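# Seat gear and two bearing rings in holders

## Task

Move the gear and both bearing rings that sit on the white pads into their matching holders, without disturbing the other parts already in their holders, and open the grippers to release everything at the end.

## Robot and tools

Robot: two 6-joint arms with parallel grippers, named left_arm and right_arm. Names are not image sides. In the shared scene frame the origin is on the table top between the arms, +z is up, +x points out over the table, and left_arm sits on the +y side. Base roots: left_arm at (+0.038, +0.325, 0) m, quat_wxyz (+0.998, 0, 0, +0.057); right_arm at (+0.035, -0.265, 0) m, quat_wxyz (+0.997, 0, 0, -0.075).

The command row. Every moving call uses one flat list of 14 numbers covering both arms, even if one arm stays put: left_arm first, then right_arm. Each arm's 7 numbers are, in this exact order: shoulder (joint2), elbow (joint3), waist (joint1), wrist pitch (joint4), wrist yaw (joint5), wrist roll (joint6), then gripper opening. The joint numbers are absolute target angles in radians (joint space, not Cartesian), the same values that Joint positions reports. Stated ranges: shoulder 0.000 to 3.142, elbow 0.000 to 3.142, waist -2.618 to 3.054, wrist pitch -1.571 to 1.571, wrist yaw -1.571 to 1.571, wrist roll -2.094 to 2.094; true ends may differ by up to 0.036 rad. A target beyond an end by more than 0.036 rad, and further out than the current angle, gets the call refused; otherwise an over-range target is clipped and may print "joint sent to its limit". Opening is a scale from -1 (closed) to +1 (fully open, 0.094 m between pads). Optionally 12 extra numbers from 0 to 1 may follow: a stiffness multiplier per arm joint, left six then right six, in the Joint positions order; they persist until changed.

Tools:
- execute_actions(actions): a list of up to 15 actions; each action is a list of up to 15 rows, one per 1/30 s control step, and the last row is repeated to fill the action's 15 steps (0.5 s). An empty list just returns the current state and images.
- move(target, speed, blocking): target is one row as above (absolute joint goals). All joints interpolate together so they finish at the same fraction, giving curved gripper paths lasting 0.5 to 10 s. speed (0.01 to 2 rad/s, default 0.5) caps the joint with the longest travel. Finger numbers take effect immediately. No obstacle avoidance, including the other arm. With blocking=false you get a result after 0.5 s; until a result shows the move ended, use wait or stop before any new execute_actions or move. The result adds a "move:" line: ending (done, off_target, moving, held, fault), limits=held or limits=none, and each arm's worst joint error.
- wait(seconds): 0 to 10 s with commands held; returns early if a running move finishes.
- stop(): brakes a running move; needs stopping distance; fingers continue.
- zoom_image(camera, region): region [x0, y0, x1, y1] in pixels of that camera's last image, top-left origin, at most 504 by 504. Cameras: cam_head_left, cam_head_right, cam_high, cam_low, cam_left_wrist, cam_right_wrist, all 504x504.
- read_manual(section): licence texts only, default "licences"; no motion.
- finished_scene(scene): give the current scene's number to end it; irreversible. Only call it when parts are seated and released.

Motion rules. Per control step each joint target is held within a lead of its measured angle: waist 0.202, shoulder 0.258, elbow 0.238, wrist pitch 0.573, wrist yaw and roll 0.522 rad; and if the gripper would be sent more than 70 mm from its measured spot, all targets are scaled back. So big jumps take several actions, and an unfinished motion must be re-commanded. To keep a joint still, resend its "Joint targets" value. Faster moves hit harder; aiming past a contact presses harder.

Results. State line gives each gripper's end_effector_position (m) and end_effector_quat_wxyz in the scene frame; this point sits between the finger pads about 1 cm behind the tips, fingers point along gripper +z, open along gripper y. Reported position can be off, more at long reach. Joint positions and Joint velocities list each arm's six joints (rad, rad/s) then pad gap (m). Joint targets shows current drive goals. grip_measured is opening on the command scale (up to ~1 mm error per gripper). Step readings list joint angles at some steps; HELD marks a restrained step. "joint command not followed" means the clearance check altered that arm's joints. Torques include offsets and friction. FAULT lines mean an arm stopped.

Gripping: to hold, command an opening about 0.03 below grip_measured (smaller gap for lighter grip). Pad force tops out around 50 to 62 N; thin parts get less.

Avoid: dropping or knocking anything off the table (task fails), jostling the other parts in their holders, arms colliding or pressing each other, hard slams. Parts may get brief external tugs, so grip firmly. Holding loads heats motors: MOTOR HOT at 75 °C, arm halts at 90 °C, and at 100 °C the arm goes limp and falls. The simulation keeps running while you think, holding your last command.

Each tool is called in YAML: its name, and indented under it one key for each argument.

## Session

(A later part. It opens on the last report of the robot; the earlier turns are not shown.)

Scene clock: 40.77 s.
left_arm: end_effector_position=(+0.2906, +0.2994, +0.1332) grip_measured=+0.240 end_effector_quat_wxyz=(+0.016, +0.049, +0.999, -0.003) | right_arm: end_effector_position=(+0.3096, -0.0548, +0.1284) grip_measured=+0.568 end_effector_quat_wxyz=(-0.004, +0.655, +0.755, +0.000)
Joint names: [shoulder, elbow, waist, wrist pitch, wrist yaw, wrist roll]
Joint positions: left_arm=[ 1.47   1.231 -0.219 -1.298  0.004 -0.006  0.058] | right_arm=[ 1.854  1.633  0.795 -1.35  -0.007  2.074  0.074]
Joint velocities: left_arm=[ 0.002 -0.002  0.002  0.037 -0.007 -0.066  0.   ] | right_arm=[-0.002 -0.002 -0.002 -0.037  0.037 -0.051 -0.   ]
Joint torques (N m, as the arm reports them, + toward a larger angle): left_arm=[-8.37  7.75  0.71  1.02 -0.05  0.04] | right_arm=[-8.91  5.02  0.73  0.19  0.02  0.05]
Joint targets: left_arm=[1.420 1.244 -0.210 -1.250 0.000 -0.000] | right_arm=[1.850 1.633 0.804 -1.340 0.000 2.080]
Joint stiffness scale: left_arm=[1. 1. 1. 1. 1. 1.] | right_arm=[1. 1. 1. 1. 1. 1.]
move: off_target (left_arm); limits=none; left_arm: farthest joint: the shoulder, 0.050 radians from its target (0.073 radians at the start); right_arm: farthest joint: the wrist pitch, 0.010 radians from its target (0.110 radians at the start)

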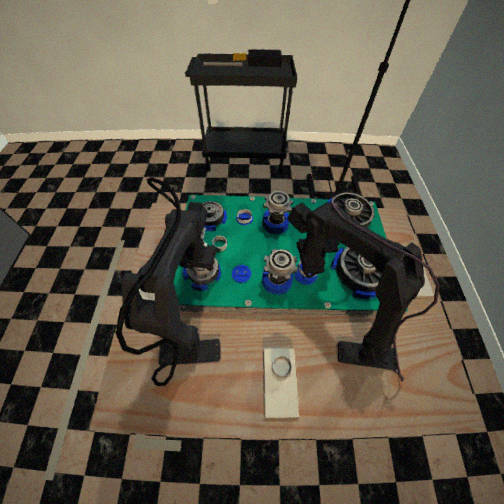

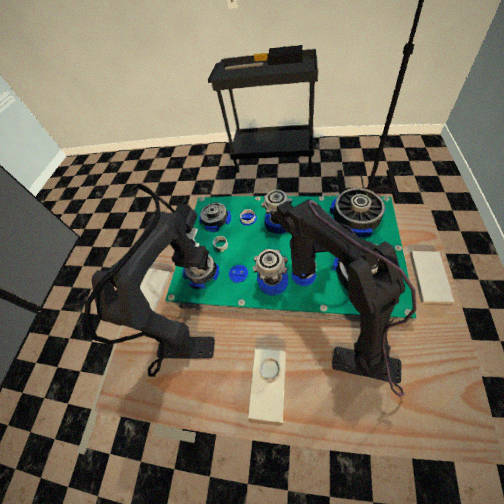

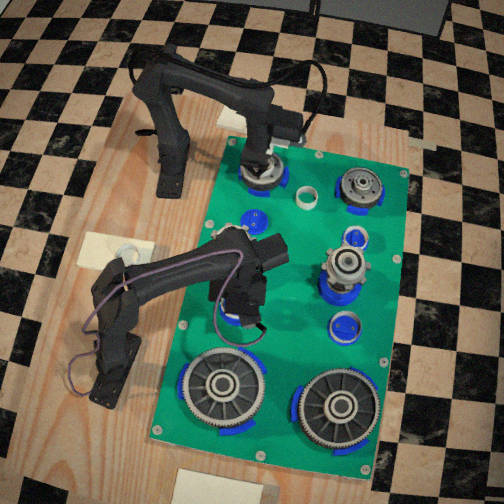

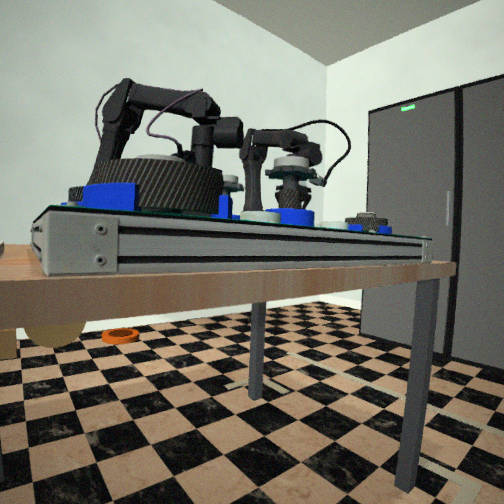

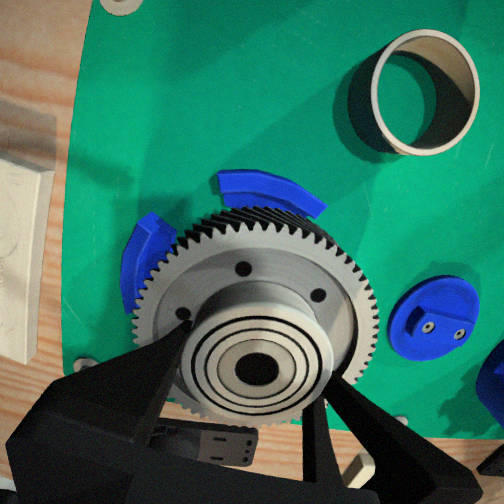

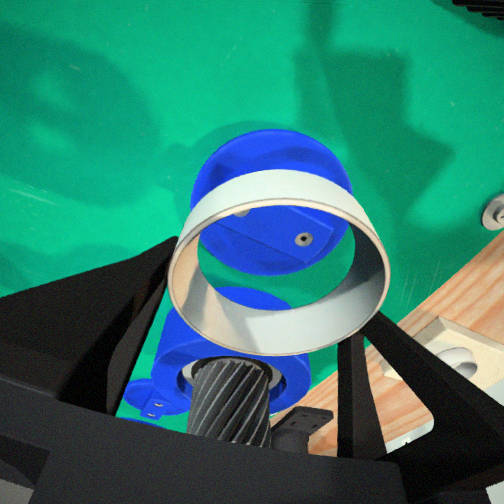

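move:
  target: [1.47,1.383,-0.21,-1.367,0,0,0.19,1.85,1.572,0.804,-1.28,0,2.08,0.53]
  speed: 0.15

Scene clock: 43.40 s.
left_arm: end_effector_position=(+0.2915, +0.2996, +0.1385) grip_measured=+0.240 end_effector_quat_wxyz=(-0.005, +0.049, +0.999, -0.001) | right_arm: end_effector_position=(+0.3095, -0.0549, +0.1132) grip_measured=+0.568 end_effector_quat_wxyz=(-0.004, +0.655, +0.755, +0.000)
Joint names: [shoulder, elbow, waist, wrist pitch, wrist yaw, wrist roll]
Joint positions: left_arm=[ 1.515  1.294 -0.219 -1.36   0.002 -0.006  0.058] | right_arm=[ 1.854  1.573  0.795 -1.29  -0.007  2.074  0.074]
Joint velocities: left_arm=[-0.002  0.027 -0.012  0.095 -0.095 -0.051  0.   ] | right_arm=[-0.002  0.012  0.007 -0.022  0.007 -0.066  0.001]
Joint torques (N m, as the arm reports them, + toward a larger angle): left_arm=[-8.29 14.43  0.72  0.23 -0.05  0.04] | right_arm=[-8.87  5.03  0.8   0.19  0.02  0.04]
Joint targets: left_arm=[1.470 1.383 -0.210 -1.367 -0.000 0.000] | right_arm=[1.850 1.572 0.804 -1.280 0.000 2.080]
Joint stiffness scale: left_arm=[1. 1. 1. 1. 1. 1.] | right_arm=[1. 1. 1. 1. 1. 1.]
move: off_target (left_arm); limits=none; left_arm: farthest joint: the elbow, 0.089 radians from its target (0.152 radians at the start); right_arm: farthest joint: the wrist pitch, 0.010 radians from its target (0.070 radians at the start)

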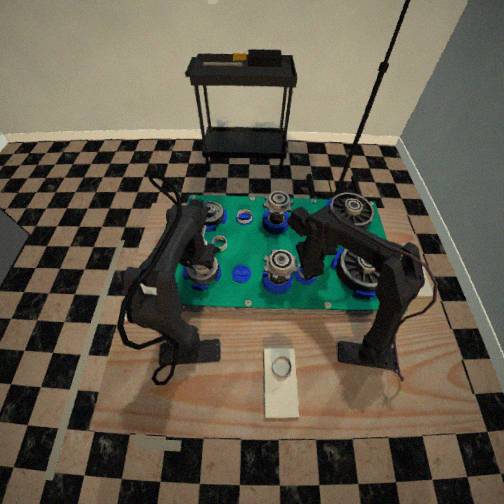

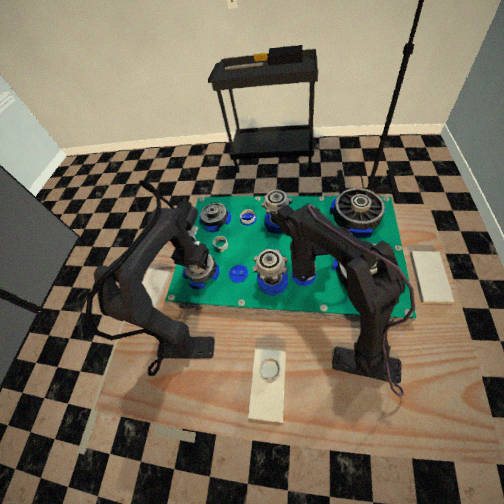

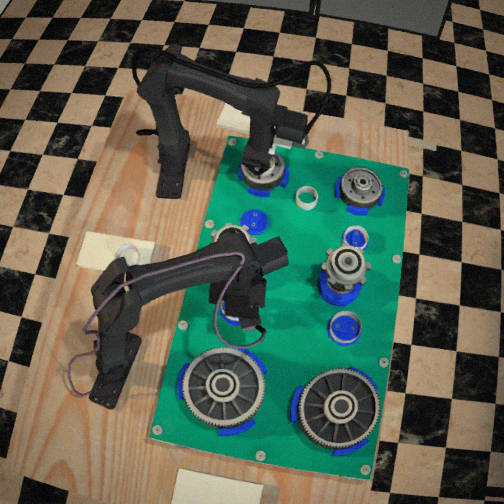

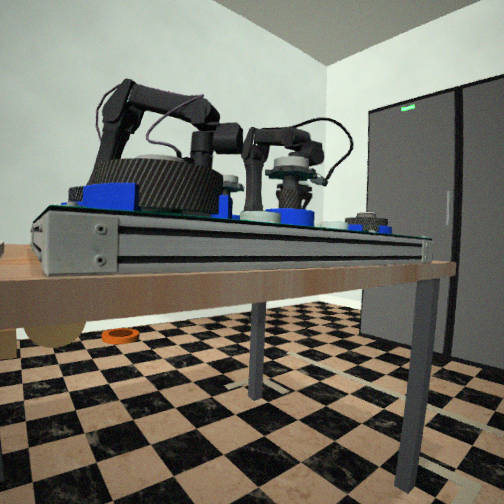

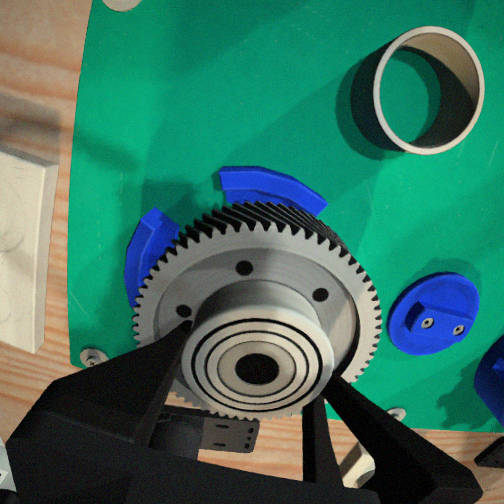

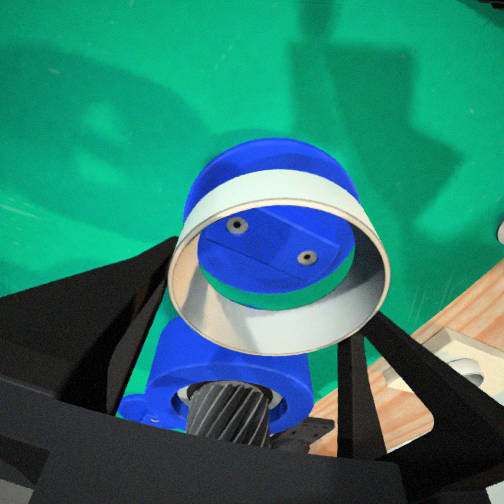

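move:
  target: [1.482,1.383,-0.19,-1.313,0,0,0.19,1.85,1.572,0.804,-1.28,0,2.08,0.53]
  speed: 0.1

zoom_image:
  camera: "cam_high"
  region: [210, 120, 330, 240]

zoom_image:
  camera: "cam_head_right"
  region: [160, 230, 260, 310]

zoom_image:
  camera: "cam_right_wrist"
  region: [140, 110, 420, 390]

Scene clock: 45.77 s.
left_arm: end_effector_position=(+0.2923, +0.3025, +0.1340) grip_measured=+0.240 end_effector_quat_wxyz=(-0.012, +0.040, +0.999, -0.006) | right_arm: end_effector_position=(+0.3096, -0.0549, +0.1132) grip_measured=+0.568 end_effector_quat_wxyz=(-0.004, +0.655, +0.755, +0.001)
Joint names: [shoulder, elbow, waist, wrist pitch, wrist yaw, wrist roll]
Joint positions: left_arm=[ 1.53   1.289 -0.199 -1.355  0.013 -0.004  0.058] | right_arm=[ 1.854  1.573  0.795 -1.289 -0.007  2.074  0.074]
Joint velocities: left_arm=[-0.007  0.002  0.017  0.037  0.022 -0.037  0.001] | right_arm=[ 0.012  0.022  0.012  0.051  0.037  0.037 -0.001]
Joint torques (N m, as the arm reports them, + toward a larger angle): left_arm=[-8.59 14.76  0.79  0.82 -0.13  0.01] | right_arm=[-8.89  4.97  0.74  0.2   0.04  0.06]
Joint targets: left_arm=[1.482 1.383 -0.190 -1.313 0.000 -0.000] | right_arm=[1.850 1.572 0.804 -1.280 0.000 2.080]
Joint stiffness scale: left_arm=[1. 1. 1. 1. 1. 1.] | right_arm=[1. 1. 1. 1. 1. 1.]
move: off_target (left_arm); limits=none; left_arm: farthest joint: the elbow, 0.094 radians from its target (0.089 radians at the start); right_arm: farthest joint: the waist, 0.009 radians from its target (0.009 radians at the start)

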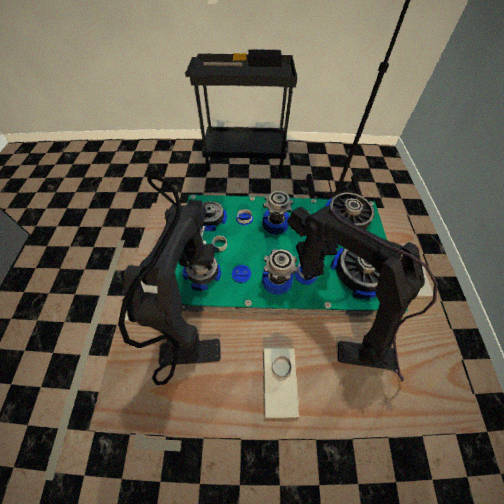

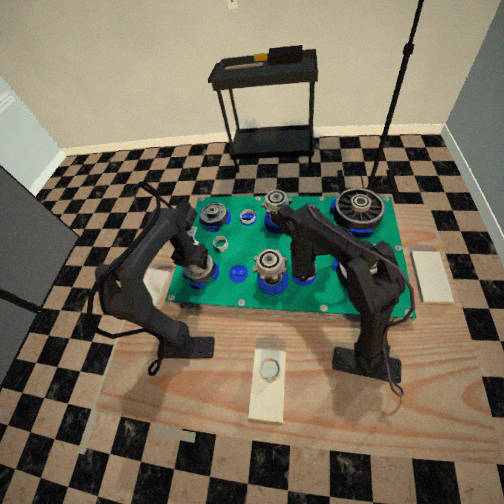

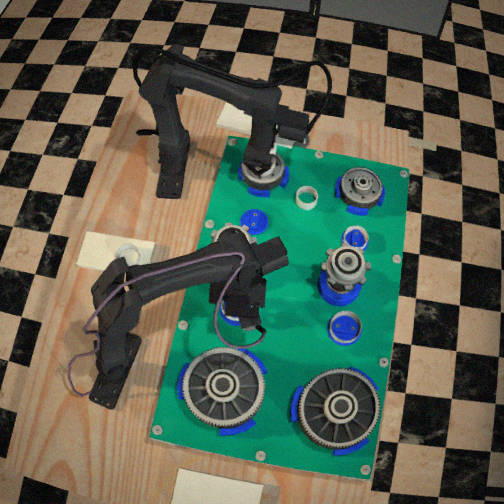

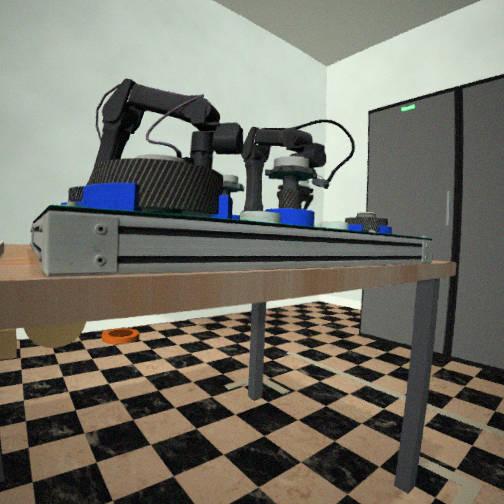

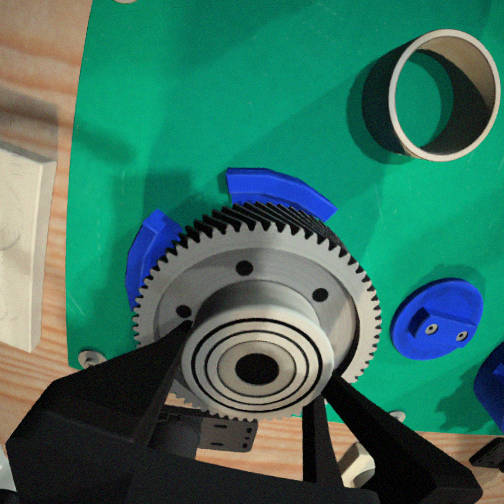

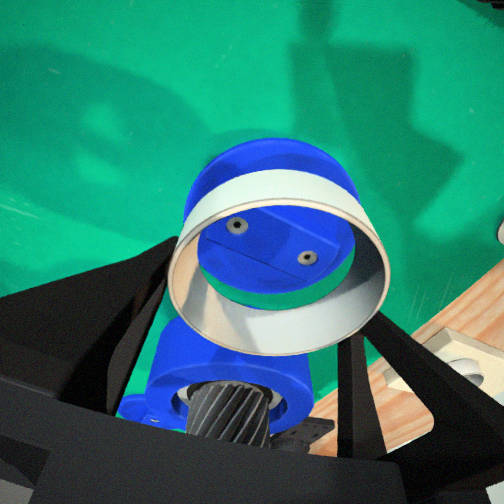

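Region (210, 120, 330, 240) of cam_high's 504x504 image, scaled by 4.200, with more detail than that image has.

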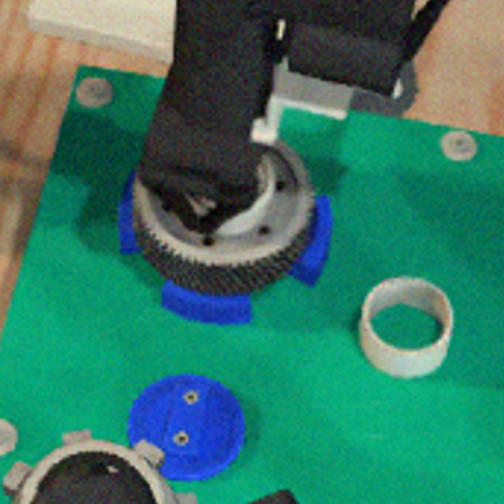

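Region (160, 230, 260, 310) of cam_head_right's 504x504 image, scaled by 5.040, with more detail than that image has; it fills the top 403 rows of this view, and the rest is white.

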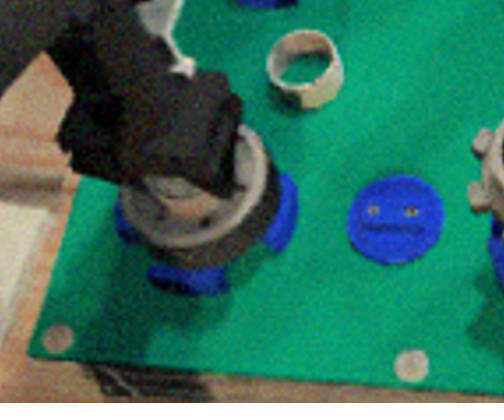

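Region (140, 110, 420, 390) of cam_right_wrist's 504x504 image, scaled by 1.800, with more detail than that image has.

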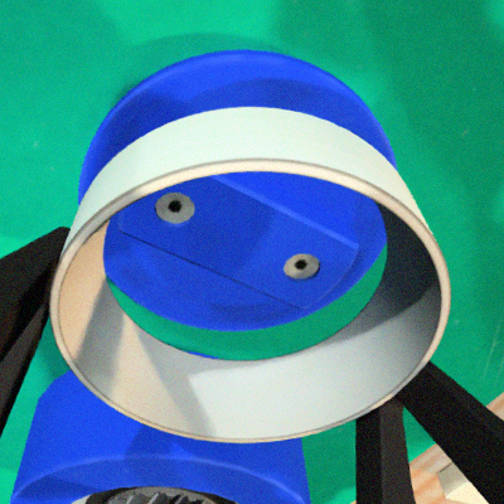

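move:
  target: [1.475,1.287,-0.195,-1.29,0,0,0.19,1.85,1.55,0.804,-1.258,0,2.08,0.53]
  speed: 0.1

Scene clock: 47.37 s.
left_arm: end_effector_position=(+0.2922, +0.3023, +0.1330) grip_measured=+0.240 end_effector_quat_wxyz=(-0.008, +0.040, +0.999, -0.007) | right_arm: end_effector_position=(+0.3093, -0.0550, +0.1078) grip_measured=+0.568 end_effector_quat_wxyz=(-0.004, +0.655, +0.755, +0.001)
Joint names: [shoulder, elbow, waist, wrist pitch, wrist yaw, wrist roll]
Joint positions: left_arm=[ 1.521  1.277 -0.199 -1.342  0.015 -0.004  0.058] | right_arm=[ 1.854  1.551  0.795 -1.268 -0.007  2.074  0.074]
Joint velocities: left_arm=[-0.007  0.002 -0.007  0.037  0.037 -0.007 -0.001] | right_arm=[ 0.002 -0.022 -0.007 -0.007  0.022  0.022  0.   ]
Joint torques (N m, as the arm reports them, + toward a larger angle): left_arm=[-8.34  7.39  0.36  0.95 -0.17  0.01] | right_arm=[-8.87  4.95  0.76  0.21  0.03  0.05]
Joint targets: left_arm=[1.475 1.287 -0.195 -1.290 0.000 0.000] | right_arm=[1.850 1.550 0.804 -1.258 -0.000 2.080]
Joint stiffness scale: left_arm=[1. 1. 1. 1. 1. 1.] | right_arm=[1. 1. 1. 1. 1. 1.]
move: off_target (left_arm); limits=none; left_arm: farthest joint: the wrist pitch, 0.052 radians from its target (0.065 radians at the start); right_arm: farthest joint: the wrist pitch, 0.010 radians from its target (0.031 radians at the start)

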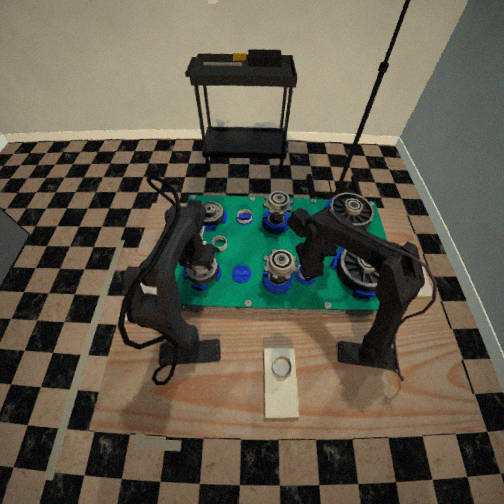

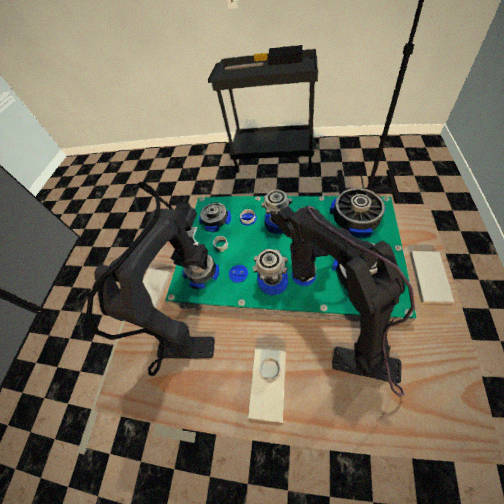

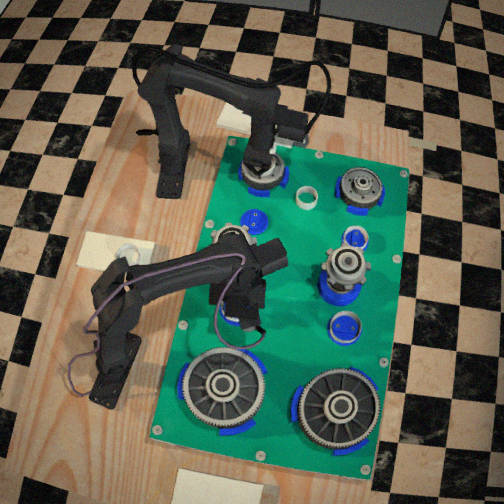

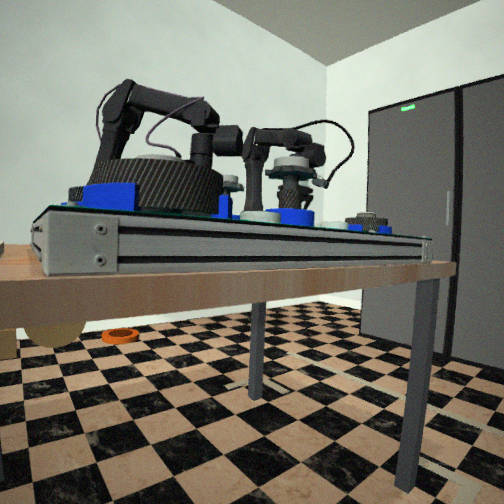

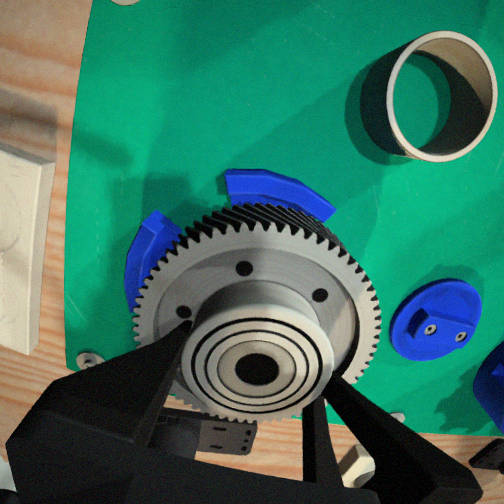

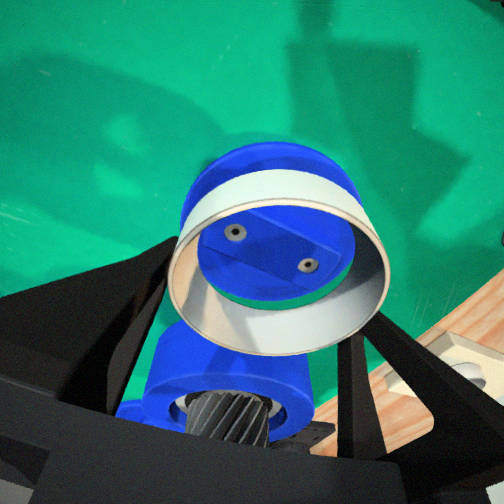

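zoom_image:
  camera: "cam_high"
  region: [220, 140, 400, 230]

zoom_image:
  camera: "cam_left_wrist"
  region: [110, 150, 360, 330]

zoom_image:
  camera: "cam_low"
  region: [220, 150, 420, 250]

Region (220, 140, 400, 230) of cam_high's 504x504 image, scaled by 2.800, with more detail than that image has.

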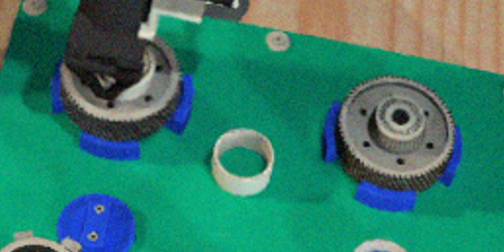

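Region (110, 150, 360, 330) of cam_left_wrist's 504x504 image, scaled by 2.016, with more detail than that image has; it fills the top 363 rows of this view, and the rest is white.

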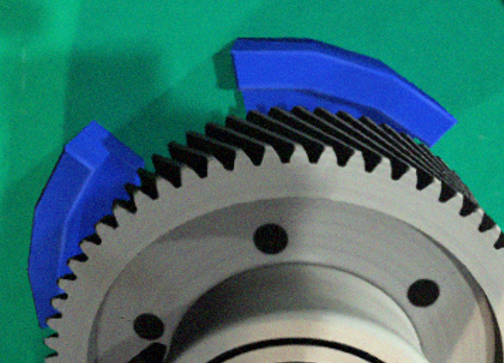

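Region (220, 150, 420, 250) of cam_low's 504x504 image, scaled by 2.520, with more detail than that image has.

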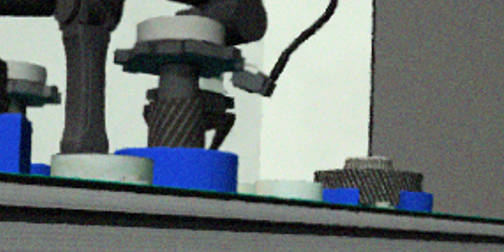

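execute_actions:
  actions:
    - [[1.49,1.277,-0.199,-1.32,0.01,0,0.19,1.85,1.54,0.804,-1.248,0,2.08,0.53]]
    - [[1.49,1.277,-0.199,-1.33,0.01,0,0.55,1.85,1.53,0.804,-1.238,0,2.08,0.53]]

zoom_image:
  camera: "cam_right_wrist"
  region: [140, 110, 420, 390]

Scene clock: 49.77 s.
left_arm: end_effector_position=(+0.2940, +0.3050, +0.1345) grip_measured=+0.548 end_effector_quat_wxyz=(-0.001, +0.040, +0.999, +0.000) | right_arm: end_effector_position=(+0.3090, -0.0553, +0.1026) grip_measured=+0.568 end_effector_quat_wxyz=(-0.004, +0.655, +0.755, +0.000)
Joint names: [shoulder, elbow, waist, wrist pitch, wrist yaw, wrist roll]
Joint positions: left_arm=[ 1.515  1.277 -0.199 -1.335 -0.    -0.004  0.073] | right_arm=[ 1.854  1.531  0.795 -1.248 -0.007  2.074  0.074]
Joint velocities: left_arm=[-0.017 -0.012 -0.012 -0.081 -0.095  0.066  0.   ] | right_arm=[ 0.002  0.002 -0.002 -0.022  0.007 -0.066  0.001]
Joint torques (N m, as the arm reports them, + toward a larger angle): left_arm=[-6.81  6.5   0.01  0.39  0.06  0.01] | right_arm=[-8.87  4.98  0.81  0.21  0.04  0.05]
Joint targets: left_arm=[1.490 1.277 -0.199 -1.330 0.010 0.000] | right_arm=[1.850 1.530 0.804 -1.238 -0.000 2.080]
Joint stiffness scale: left_arm=[1. 1. 1. 1. 1. 1.] | right_arm=[1. 1. 1. 1. 1. 1.]
Step readings (joint positions; steps 1 to 15: 1st action; 16 to 30: 2nd action):
0: left_arm=[1.521 1.277 -0.199 -1.342 0.015 -0.004] | right_arm=[1.854 1.551 0.795 -1.268 -0.007 2.074]
1: left_arm=[1.521 1.277 -0.199 -1.342 0.015 -0.004] | right_arm=[1.854 1.550 0.795 -1.266 -0.007 2.074]
2: left_arm=[1.521 1.277 -0.199 -1.342 0.015 -0.004] | right_arm=[1.854 1.548 0.795 -1.264 -0.007 2.074]
4: left_arm=[1.521 1.277 -0.199 -1.342 0.015 -0.004] | right_arm=[1.854 1.542 0.795 -1.261 -0.007 2.074]
8: left_arm=[1.521 1.277 -0.199 -1.342 0.015 -0.004] | right_arm=[1.854 1.540 0.795 -1.260 -0.007 2.074]
15: left_arm=[1.521 1.277 -0.199 -1.342 0.015 -0.004] | right_arm=[1.854 1.540 0.795 -1.258 -0.007 2.074]
16: left_arm=[1.521 1.277 -0.199 -1.343 0.015 -0.004] | right_arm=[1.854 1.539 0.795 -1.256 -0.007 2.074]
17: left_arm=[1.520 1.277 -0.199 -1.341 0.015 -0.004] | right_arm=[1.854 1.537 0.795 -1.254 -0.007 2.074]
19: left_arm=[1.516 1.277 -0.199 -1.338 0.006 -0.004] | right_arm=[1.854 1.533 0.795 -1.251 -0.007 2.074]
23: left_arm=[1.515 1.277 -0.199 -1.335 -0.000 -0.004] | right_arm=[1.854 1.531 0.795 -1.250 -0.007 2.074]
30: Joint positions above

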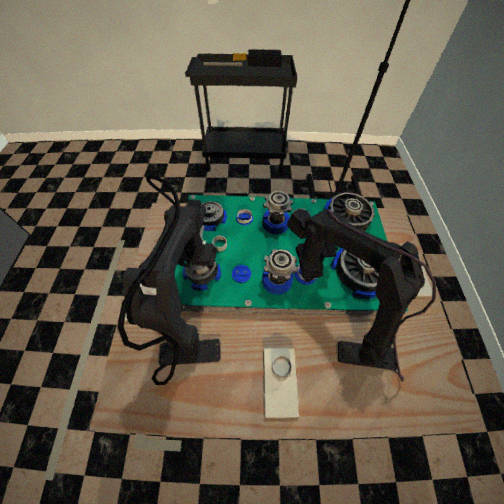

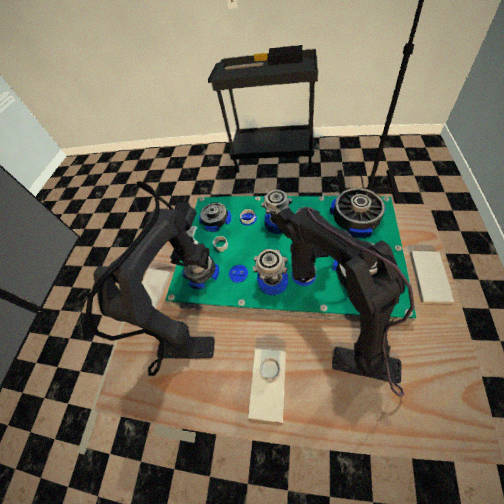

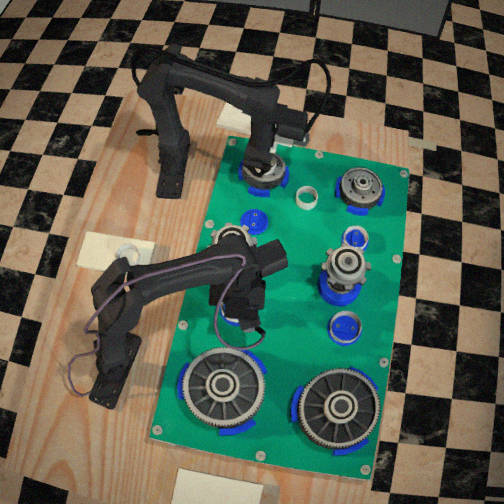

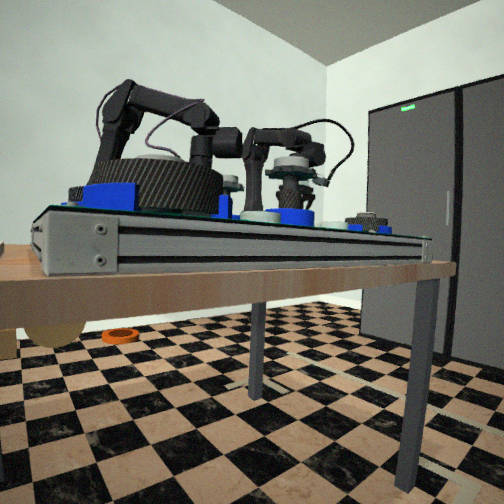

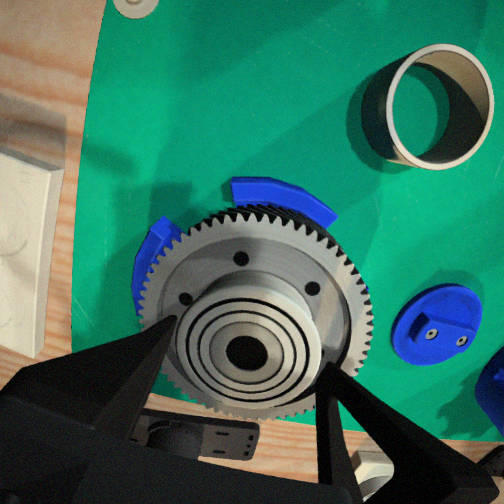

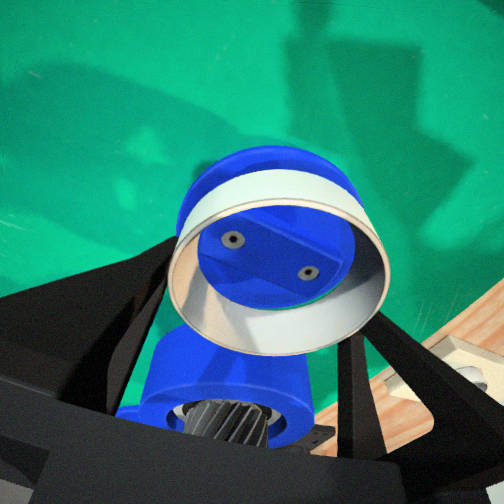

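Region (140, 110, 420, 390) of cam_right_wrist's 504x504 image, scaled by 1.800, with more detail than that image has.

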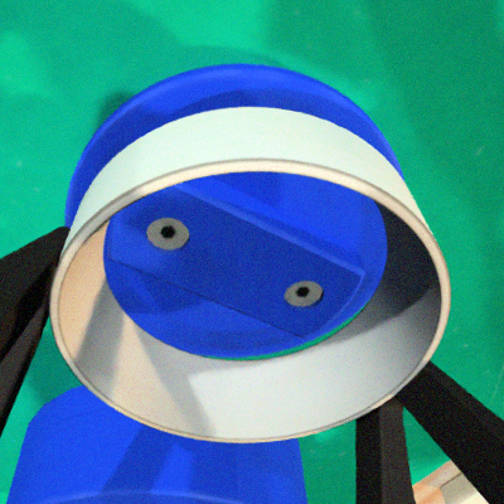

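move:
  target: [1.49,1.50,-0.199,-1.545,0,0,0.55,1.85,1.53,0.804,-1.23,0,2.08,0.53]
  speed: 0.4

zoom_image:
  camera: "cam_high"
  region: [220, 140, 400, 230]

Scene clock: 51.67 s.
left_arm: end_effector_position=(+0.2875, +0.3058, +0.1822) grip_measured=+0.548 end_effector_quat_wxyz=(-0.005, +0.040, +0.999, +0.001) | right_arm: end_effector_position=(+0.3106, -0.0541, +0.1026) grip_measured=+0.568 end_effector_quat_wxyz=(-0.003, +0.655, +0.755, +0.004)
Joint names: [shoulder, elbow, waist, wrist pitch, wrist yaw, wrist roll]
Joint positions: left_arm=[ 1.515  1.467 -0.199 -1.533 -0.002 -0.004  0.073] | right_arm=[ 1.854  1.531  0.795 -1.24  -0.007  2.074  0.074]
Joint velocities: left_arm=[ 0.002 -0.012 -0.007 -0.037 -0.037 -0.022 -0.001] | right_arm=[ 0.007  0.017 -0.007  0.037 -0.007 -0.007 -0.   ]
Joint torques (N m, as the arm reports them, + toward a larger angle): left_arm=[-6.63  9.24 -0.01  0.22  0.01  0.01] | right_arm=[-8.9   5.    0.78  0.22  0.03  0.05]
Joint targets: left_arm=[1.490 1.500 -0.199 -1.545 0.000 0.000] | right_arm=[1.850 1.530 0.804 -1.230 -0.000 2.080]
Joint stiffness scale: left_arm=[1. 1. 1. 1. 1. 1.] | right_arm=[1. 1. 1. 1. 1. 1.]
move: off_target (left_arm); limits=none; left_arm: farthest joint: the elbow, 0.033 radians from its target (0.223 radians at the start); right_arm: farthest joint: the wrist pitch, 0.010 radians from its target (0.017 radians at the start)

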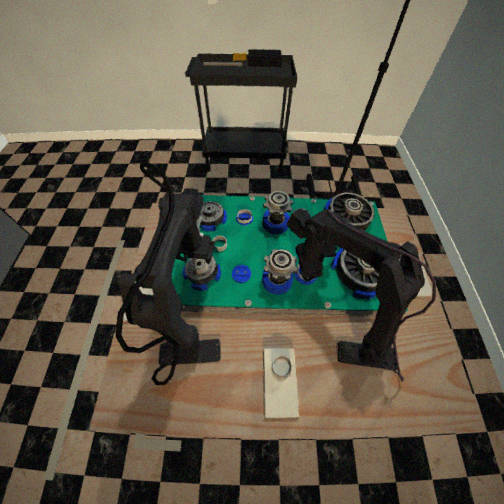

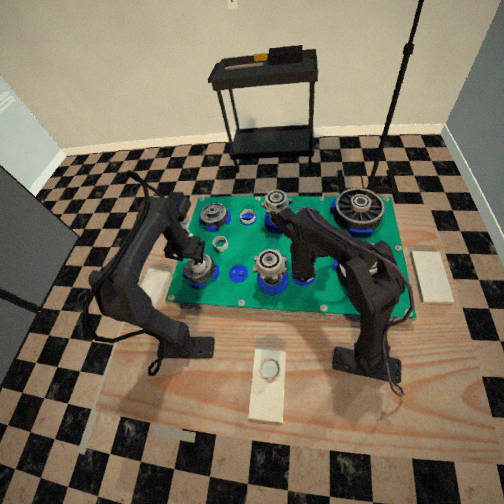

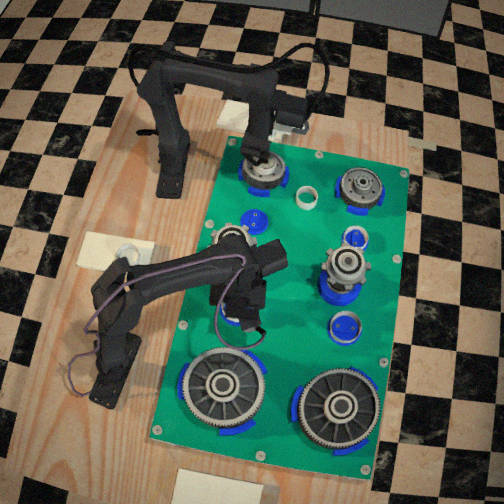

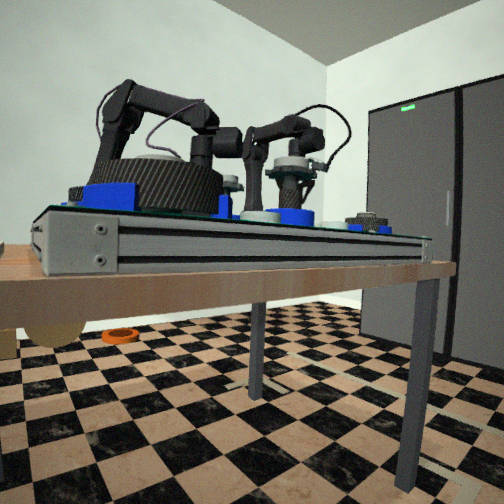

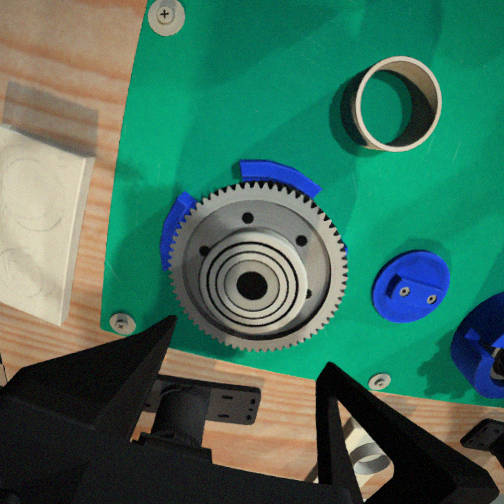

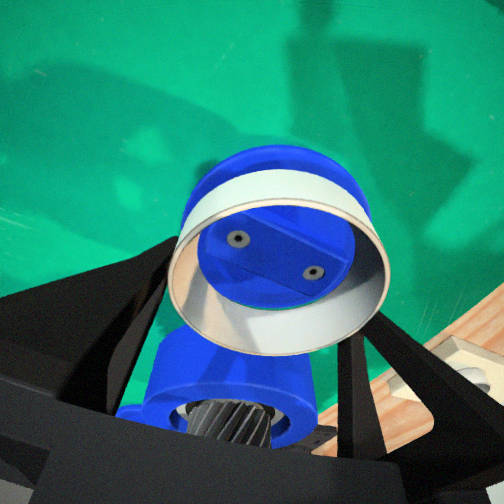

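Region (220, 140, 400, 230) of cam_high's 504x504 image, scaled by 2.800, with more detail than that image has.

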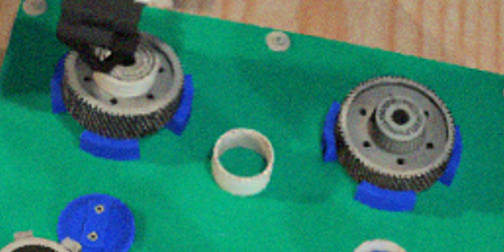

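move:
  target: [1.49,1.287,-0.199,-1.338,0,0.7,0.58,1.85,1.50,0.804,-1.20,0,2.08,0.53]
  speed: 0.5

Scene clock: 55.23 s.
left_arm: end_effector_position=(+0.2972, +0.3052, +0.1428) grip_measured=+0.578 end_effector_quat_wxyz=(+0.005, +0.378, +0.926, +0.003) | right_arm: end_effector_position=(+0.3088, -0.0546, +0.0951) grip_measured=+0.568 end_effector_quat_wxyz=(-0.005, +0.655, +0.755, +0.003)
Joint names: [shoulder, elbow, waist, wrist pitch, wrist yaw, wrist roll]
Joint positions: left_arm=[ 1.513  1.309 -0.199 -1.354 -0.003  0.692  0.074] | right_arm=[ 1.854  1.501  0.795 -1.214 -0.011  2.074  0.074]
Joint velocities: left_arm=[ 0.022 -0.002 -0.012 -0.051 -0.007  0.007  0.   ] | right_arm=[-0.012  0.002 -0.017  0.11  -0.051  0.051 -0.   ]
Joint torques (N m, as the arm reports them, + toward a larger angle): left_arm=[-6.64  4.51 -0.02  0.59  0.01  0.05] | right_arm=[-8.87  4.93  0.75  0.24  0.06  0.04]
Joint targets: left_arm=[1.490 1.287 -0.199 -1.338 0.000 0.700] | right_arm=[1.850 1.500 0.804 -1.200 0.000 2.080]
Joint stiffness scale: left_arm=[1. 1. 1. 1. 1. 1.] | right_arm=[1. 1. 1. 1. 1. 1.]
move: off_target (left_arm); limits=none; left_arm: farthest joint: the shoulder, 0.023 radians from its target (0.025 radians at the start); right_arm: farthest joint: the wrist pitch, 0.014 radians from its target (0.040 radians at the start)

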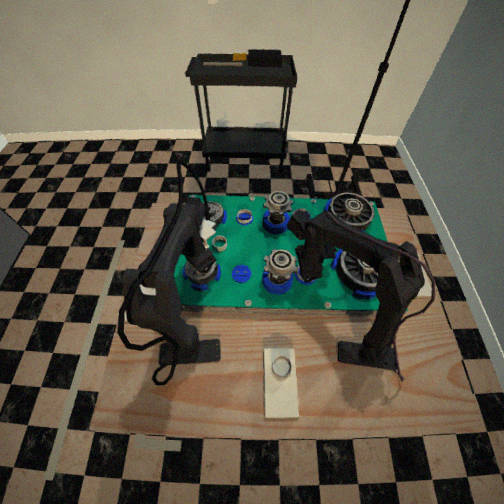

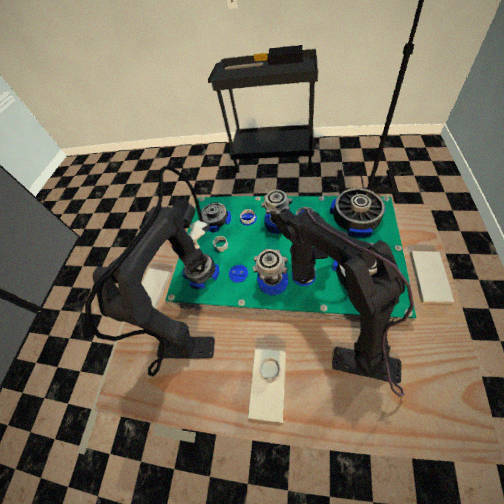

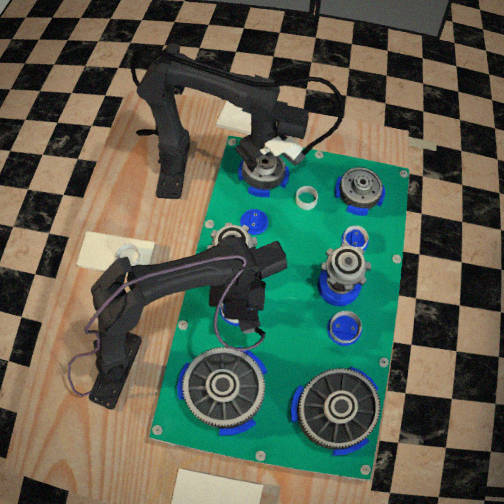

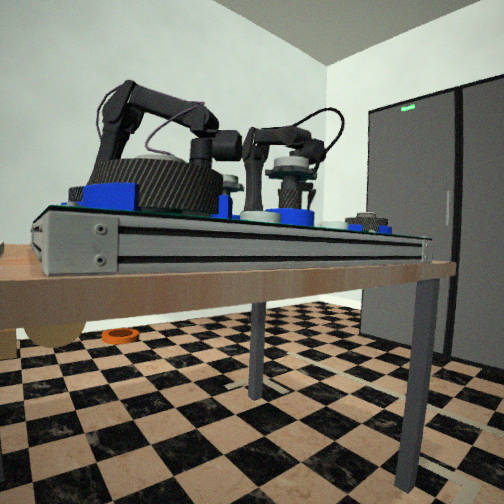

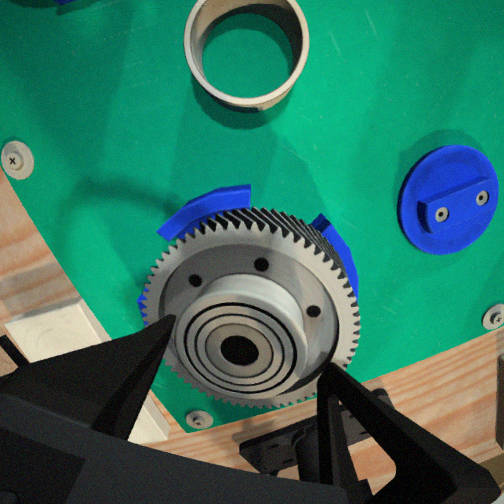

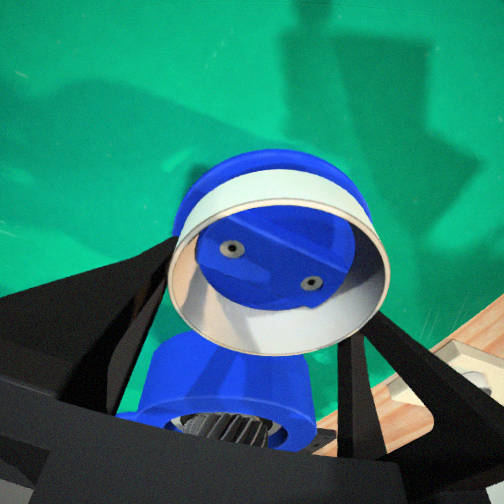

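move:
  target: [1.49,1.30,-0.164,-1.338,0,0.7,0.62,1.85,1.478,0.804,-1.18,0,2.08,0.53]
  speed: 0.1

Scene clock: 56.47 s.
left_arm: end_effector_position=(+0.2976, +0.3121, +0.1428) grip_measured=+0.618 end_effector_quat_wxyz=(+0.005, +0.366, +0.930, +0.004) | right_arm: end_effector_position=(+0.3088, -0.0544, +0.0902) grip_measured=+0.568 end_effector_quat_wxyz=(-0.005, +0.655, +0.755, +0.004)
Joint names: [shoulder, elbow, waist, wrist pitch, wrist yaw, wrist roll]
Joint positions: left_arm=[ 1.513  1.309 -0.173 -1.354 -0.003  0.693  0.076] | right_arm=[ 1.854  1.481  0.795 -1.191 -0.012  2.074  0.074]
Joint velocities: left_arm=[-0.022 -0.002  0.017  0.051 -0.007 -0.051 -0.001] | right_arm=[ 0.007  0.007 -0.022  0.007 -0.022 -0.022 -0.   ]
Joint torques (N m, as the arm reports them, + toward a larger angle): left_arm=[-6.7   5.68  0.79  0.58  0.01  0.08] | right_arm=[-8.88  4.78  0.78  0.23  0.06  0.04]
Joint targets: left_arm=[1.490 1.300 -0.164 -1.338 -0.000 0.700] | right_arm=[1.850 1.478 0.804 -1.180 -0.000 2.080]
Joint stiffness scale: left_arm=[1. 1. 1. 1. 1. 1.] | right_arm=[1. 1. 1. 1. 1. 1.]
move: off_target (left_arm); limits=none; left_arm: farthest joint: the shoulder, 0.023 radians from its target (0.023 radians at the start); right_arm: farthest joint: the wrist yaw, 0.012 radians from its target (0.011 radians at the start)

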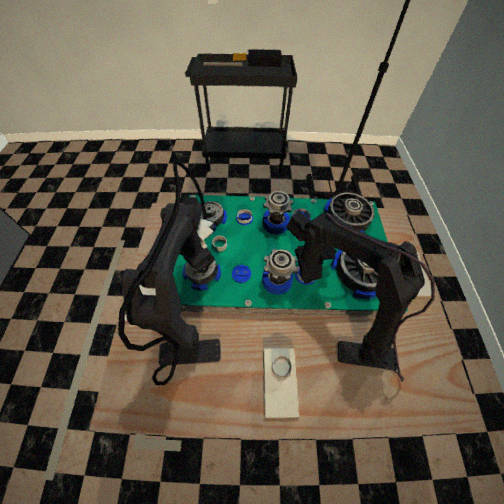

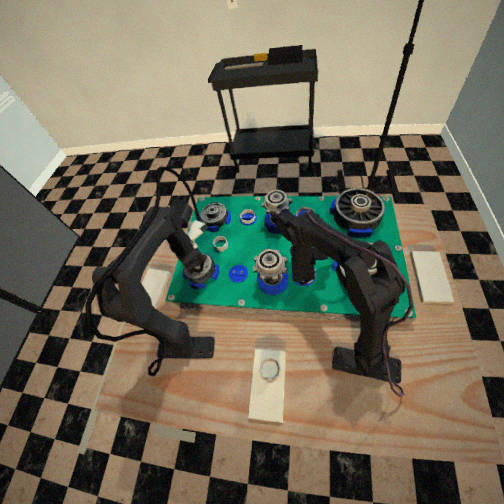

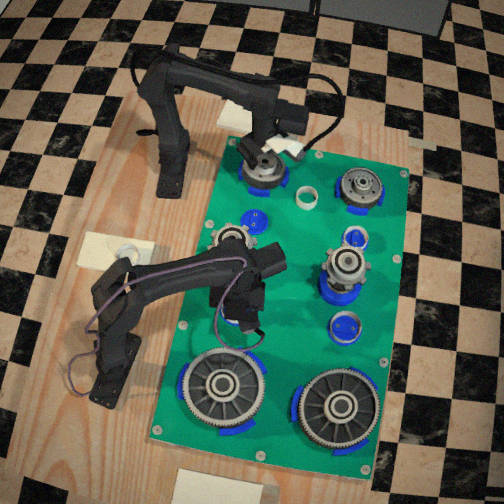

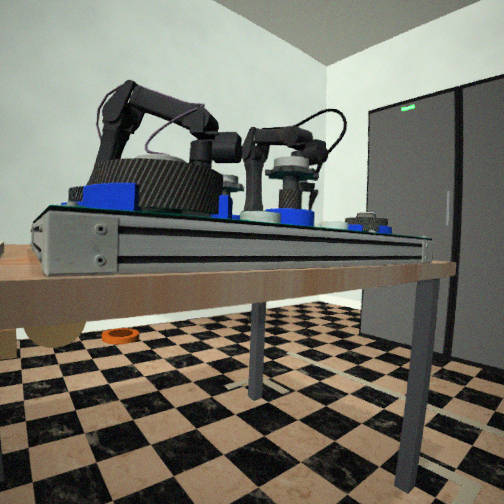

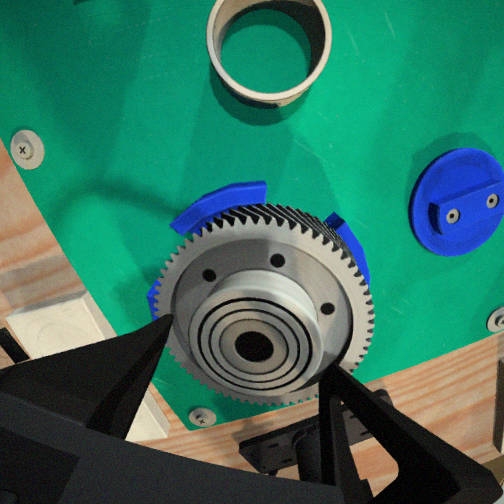

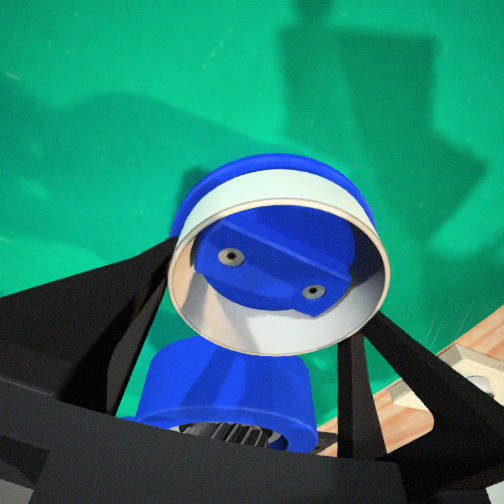

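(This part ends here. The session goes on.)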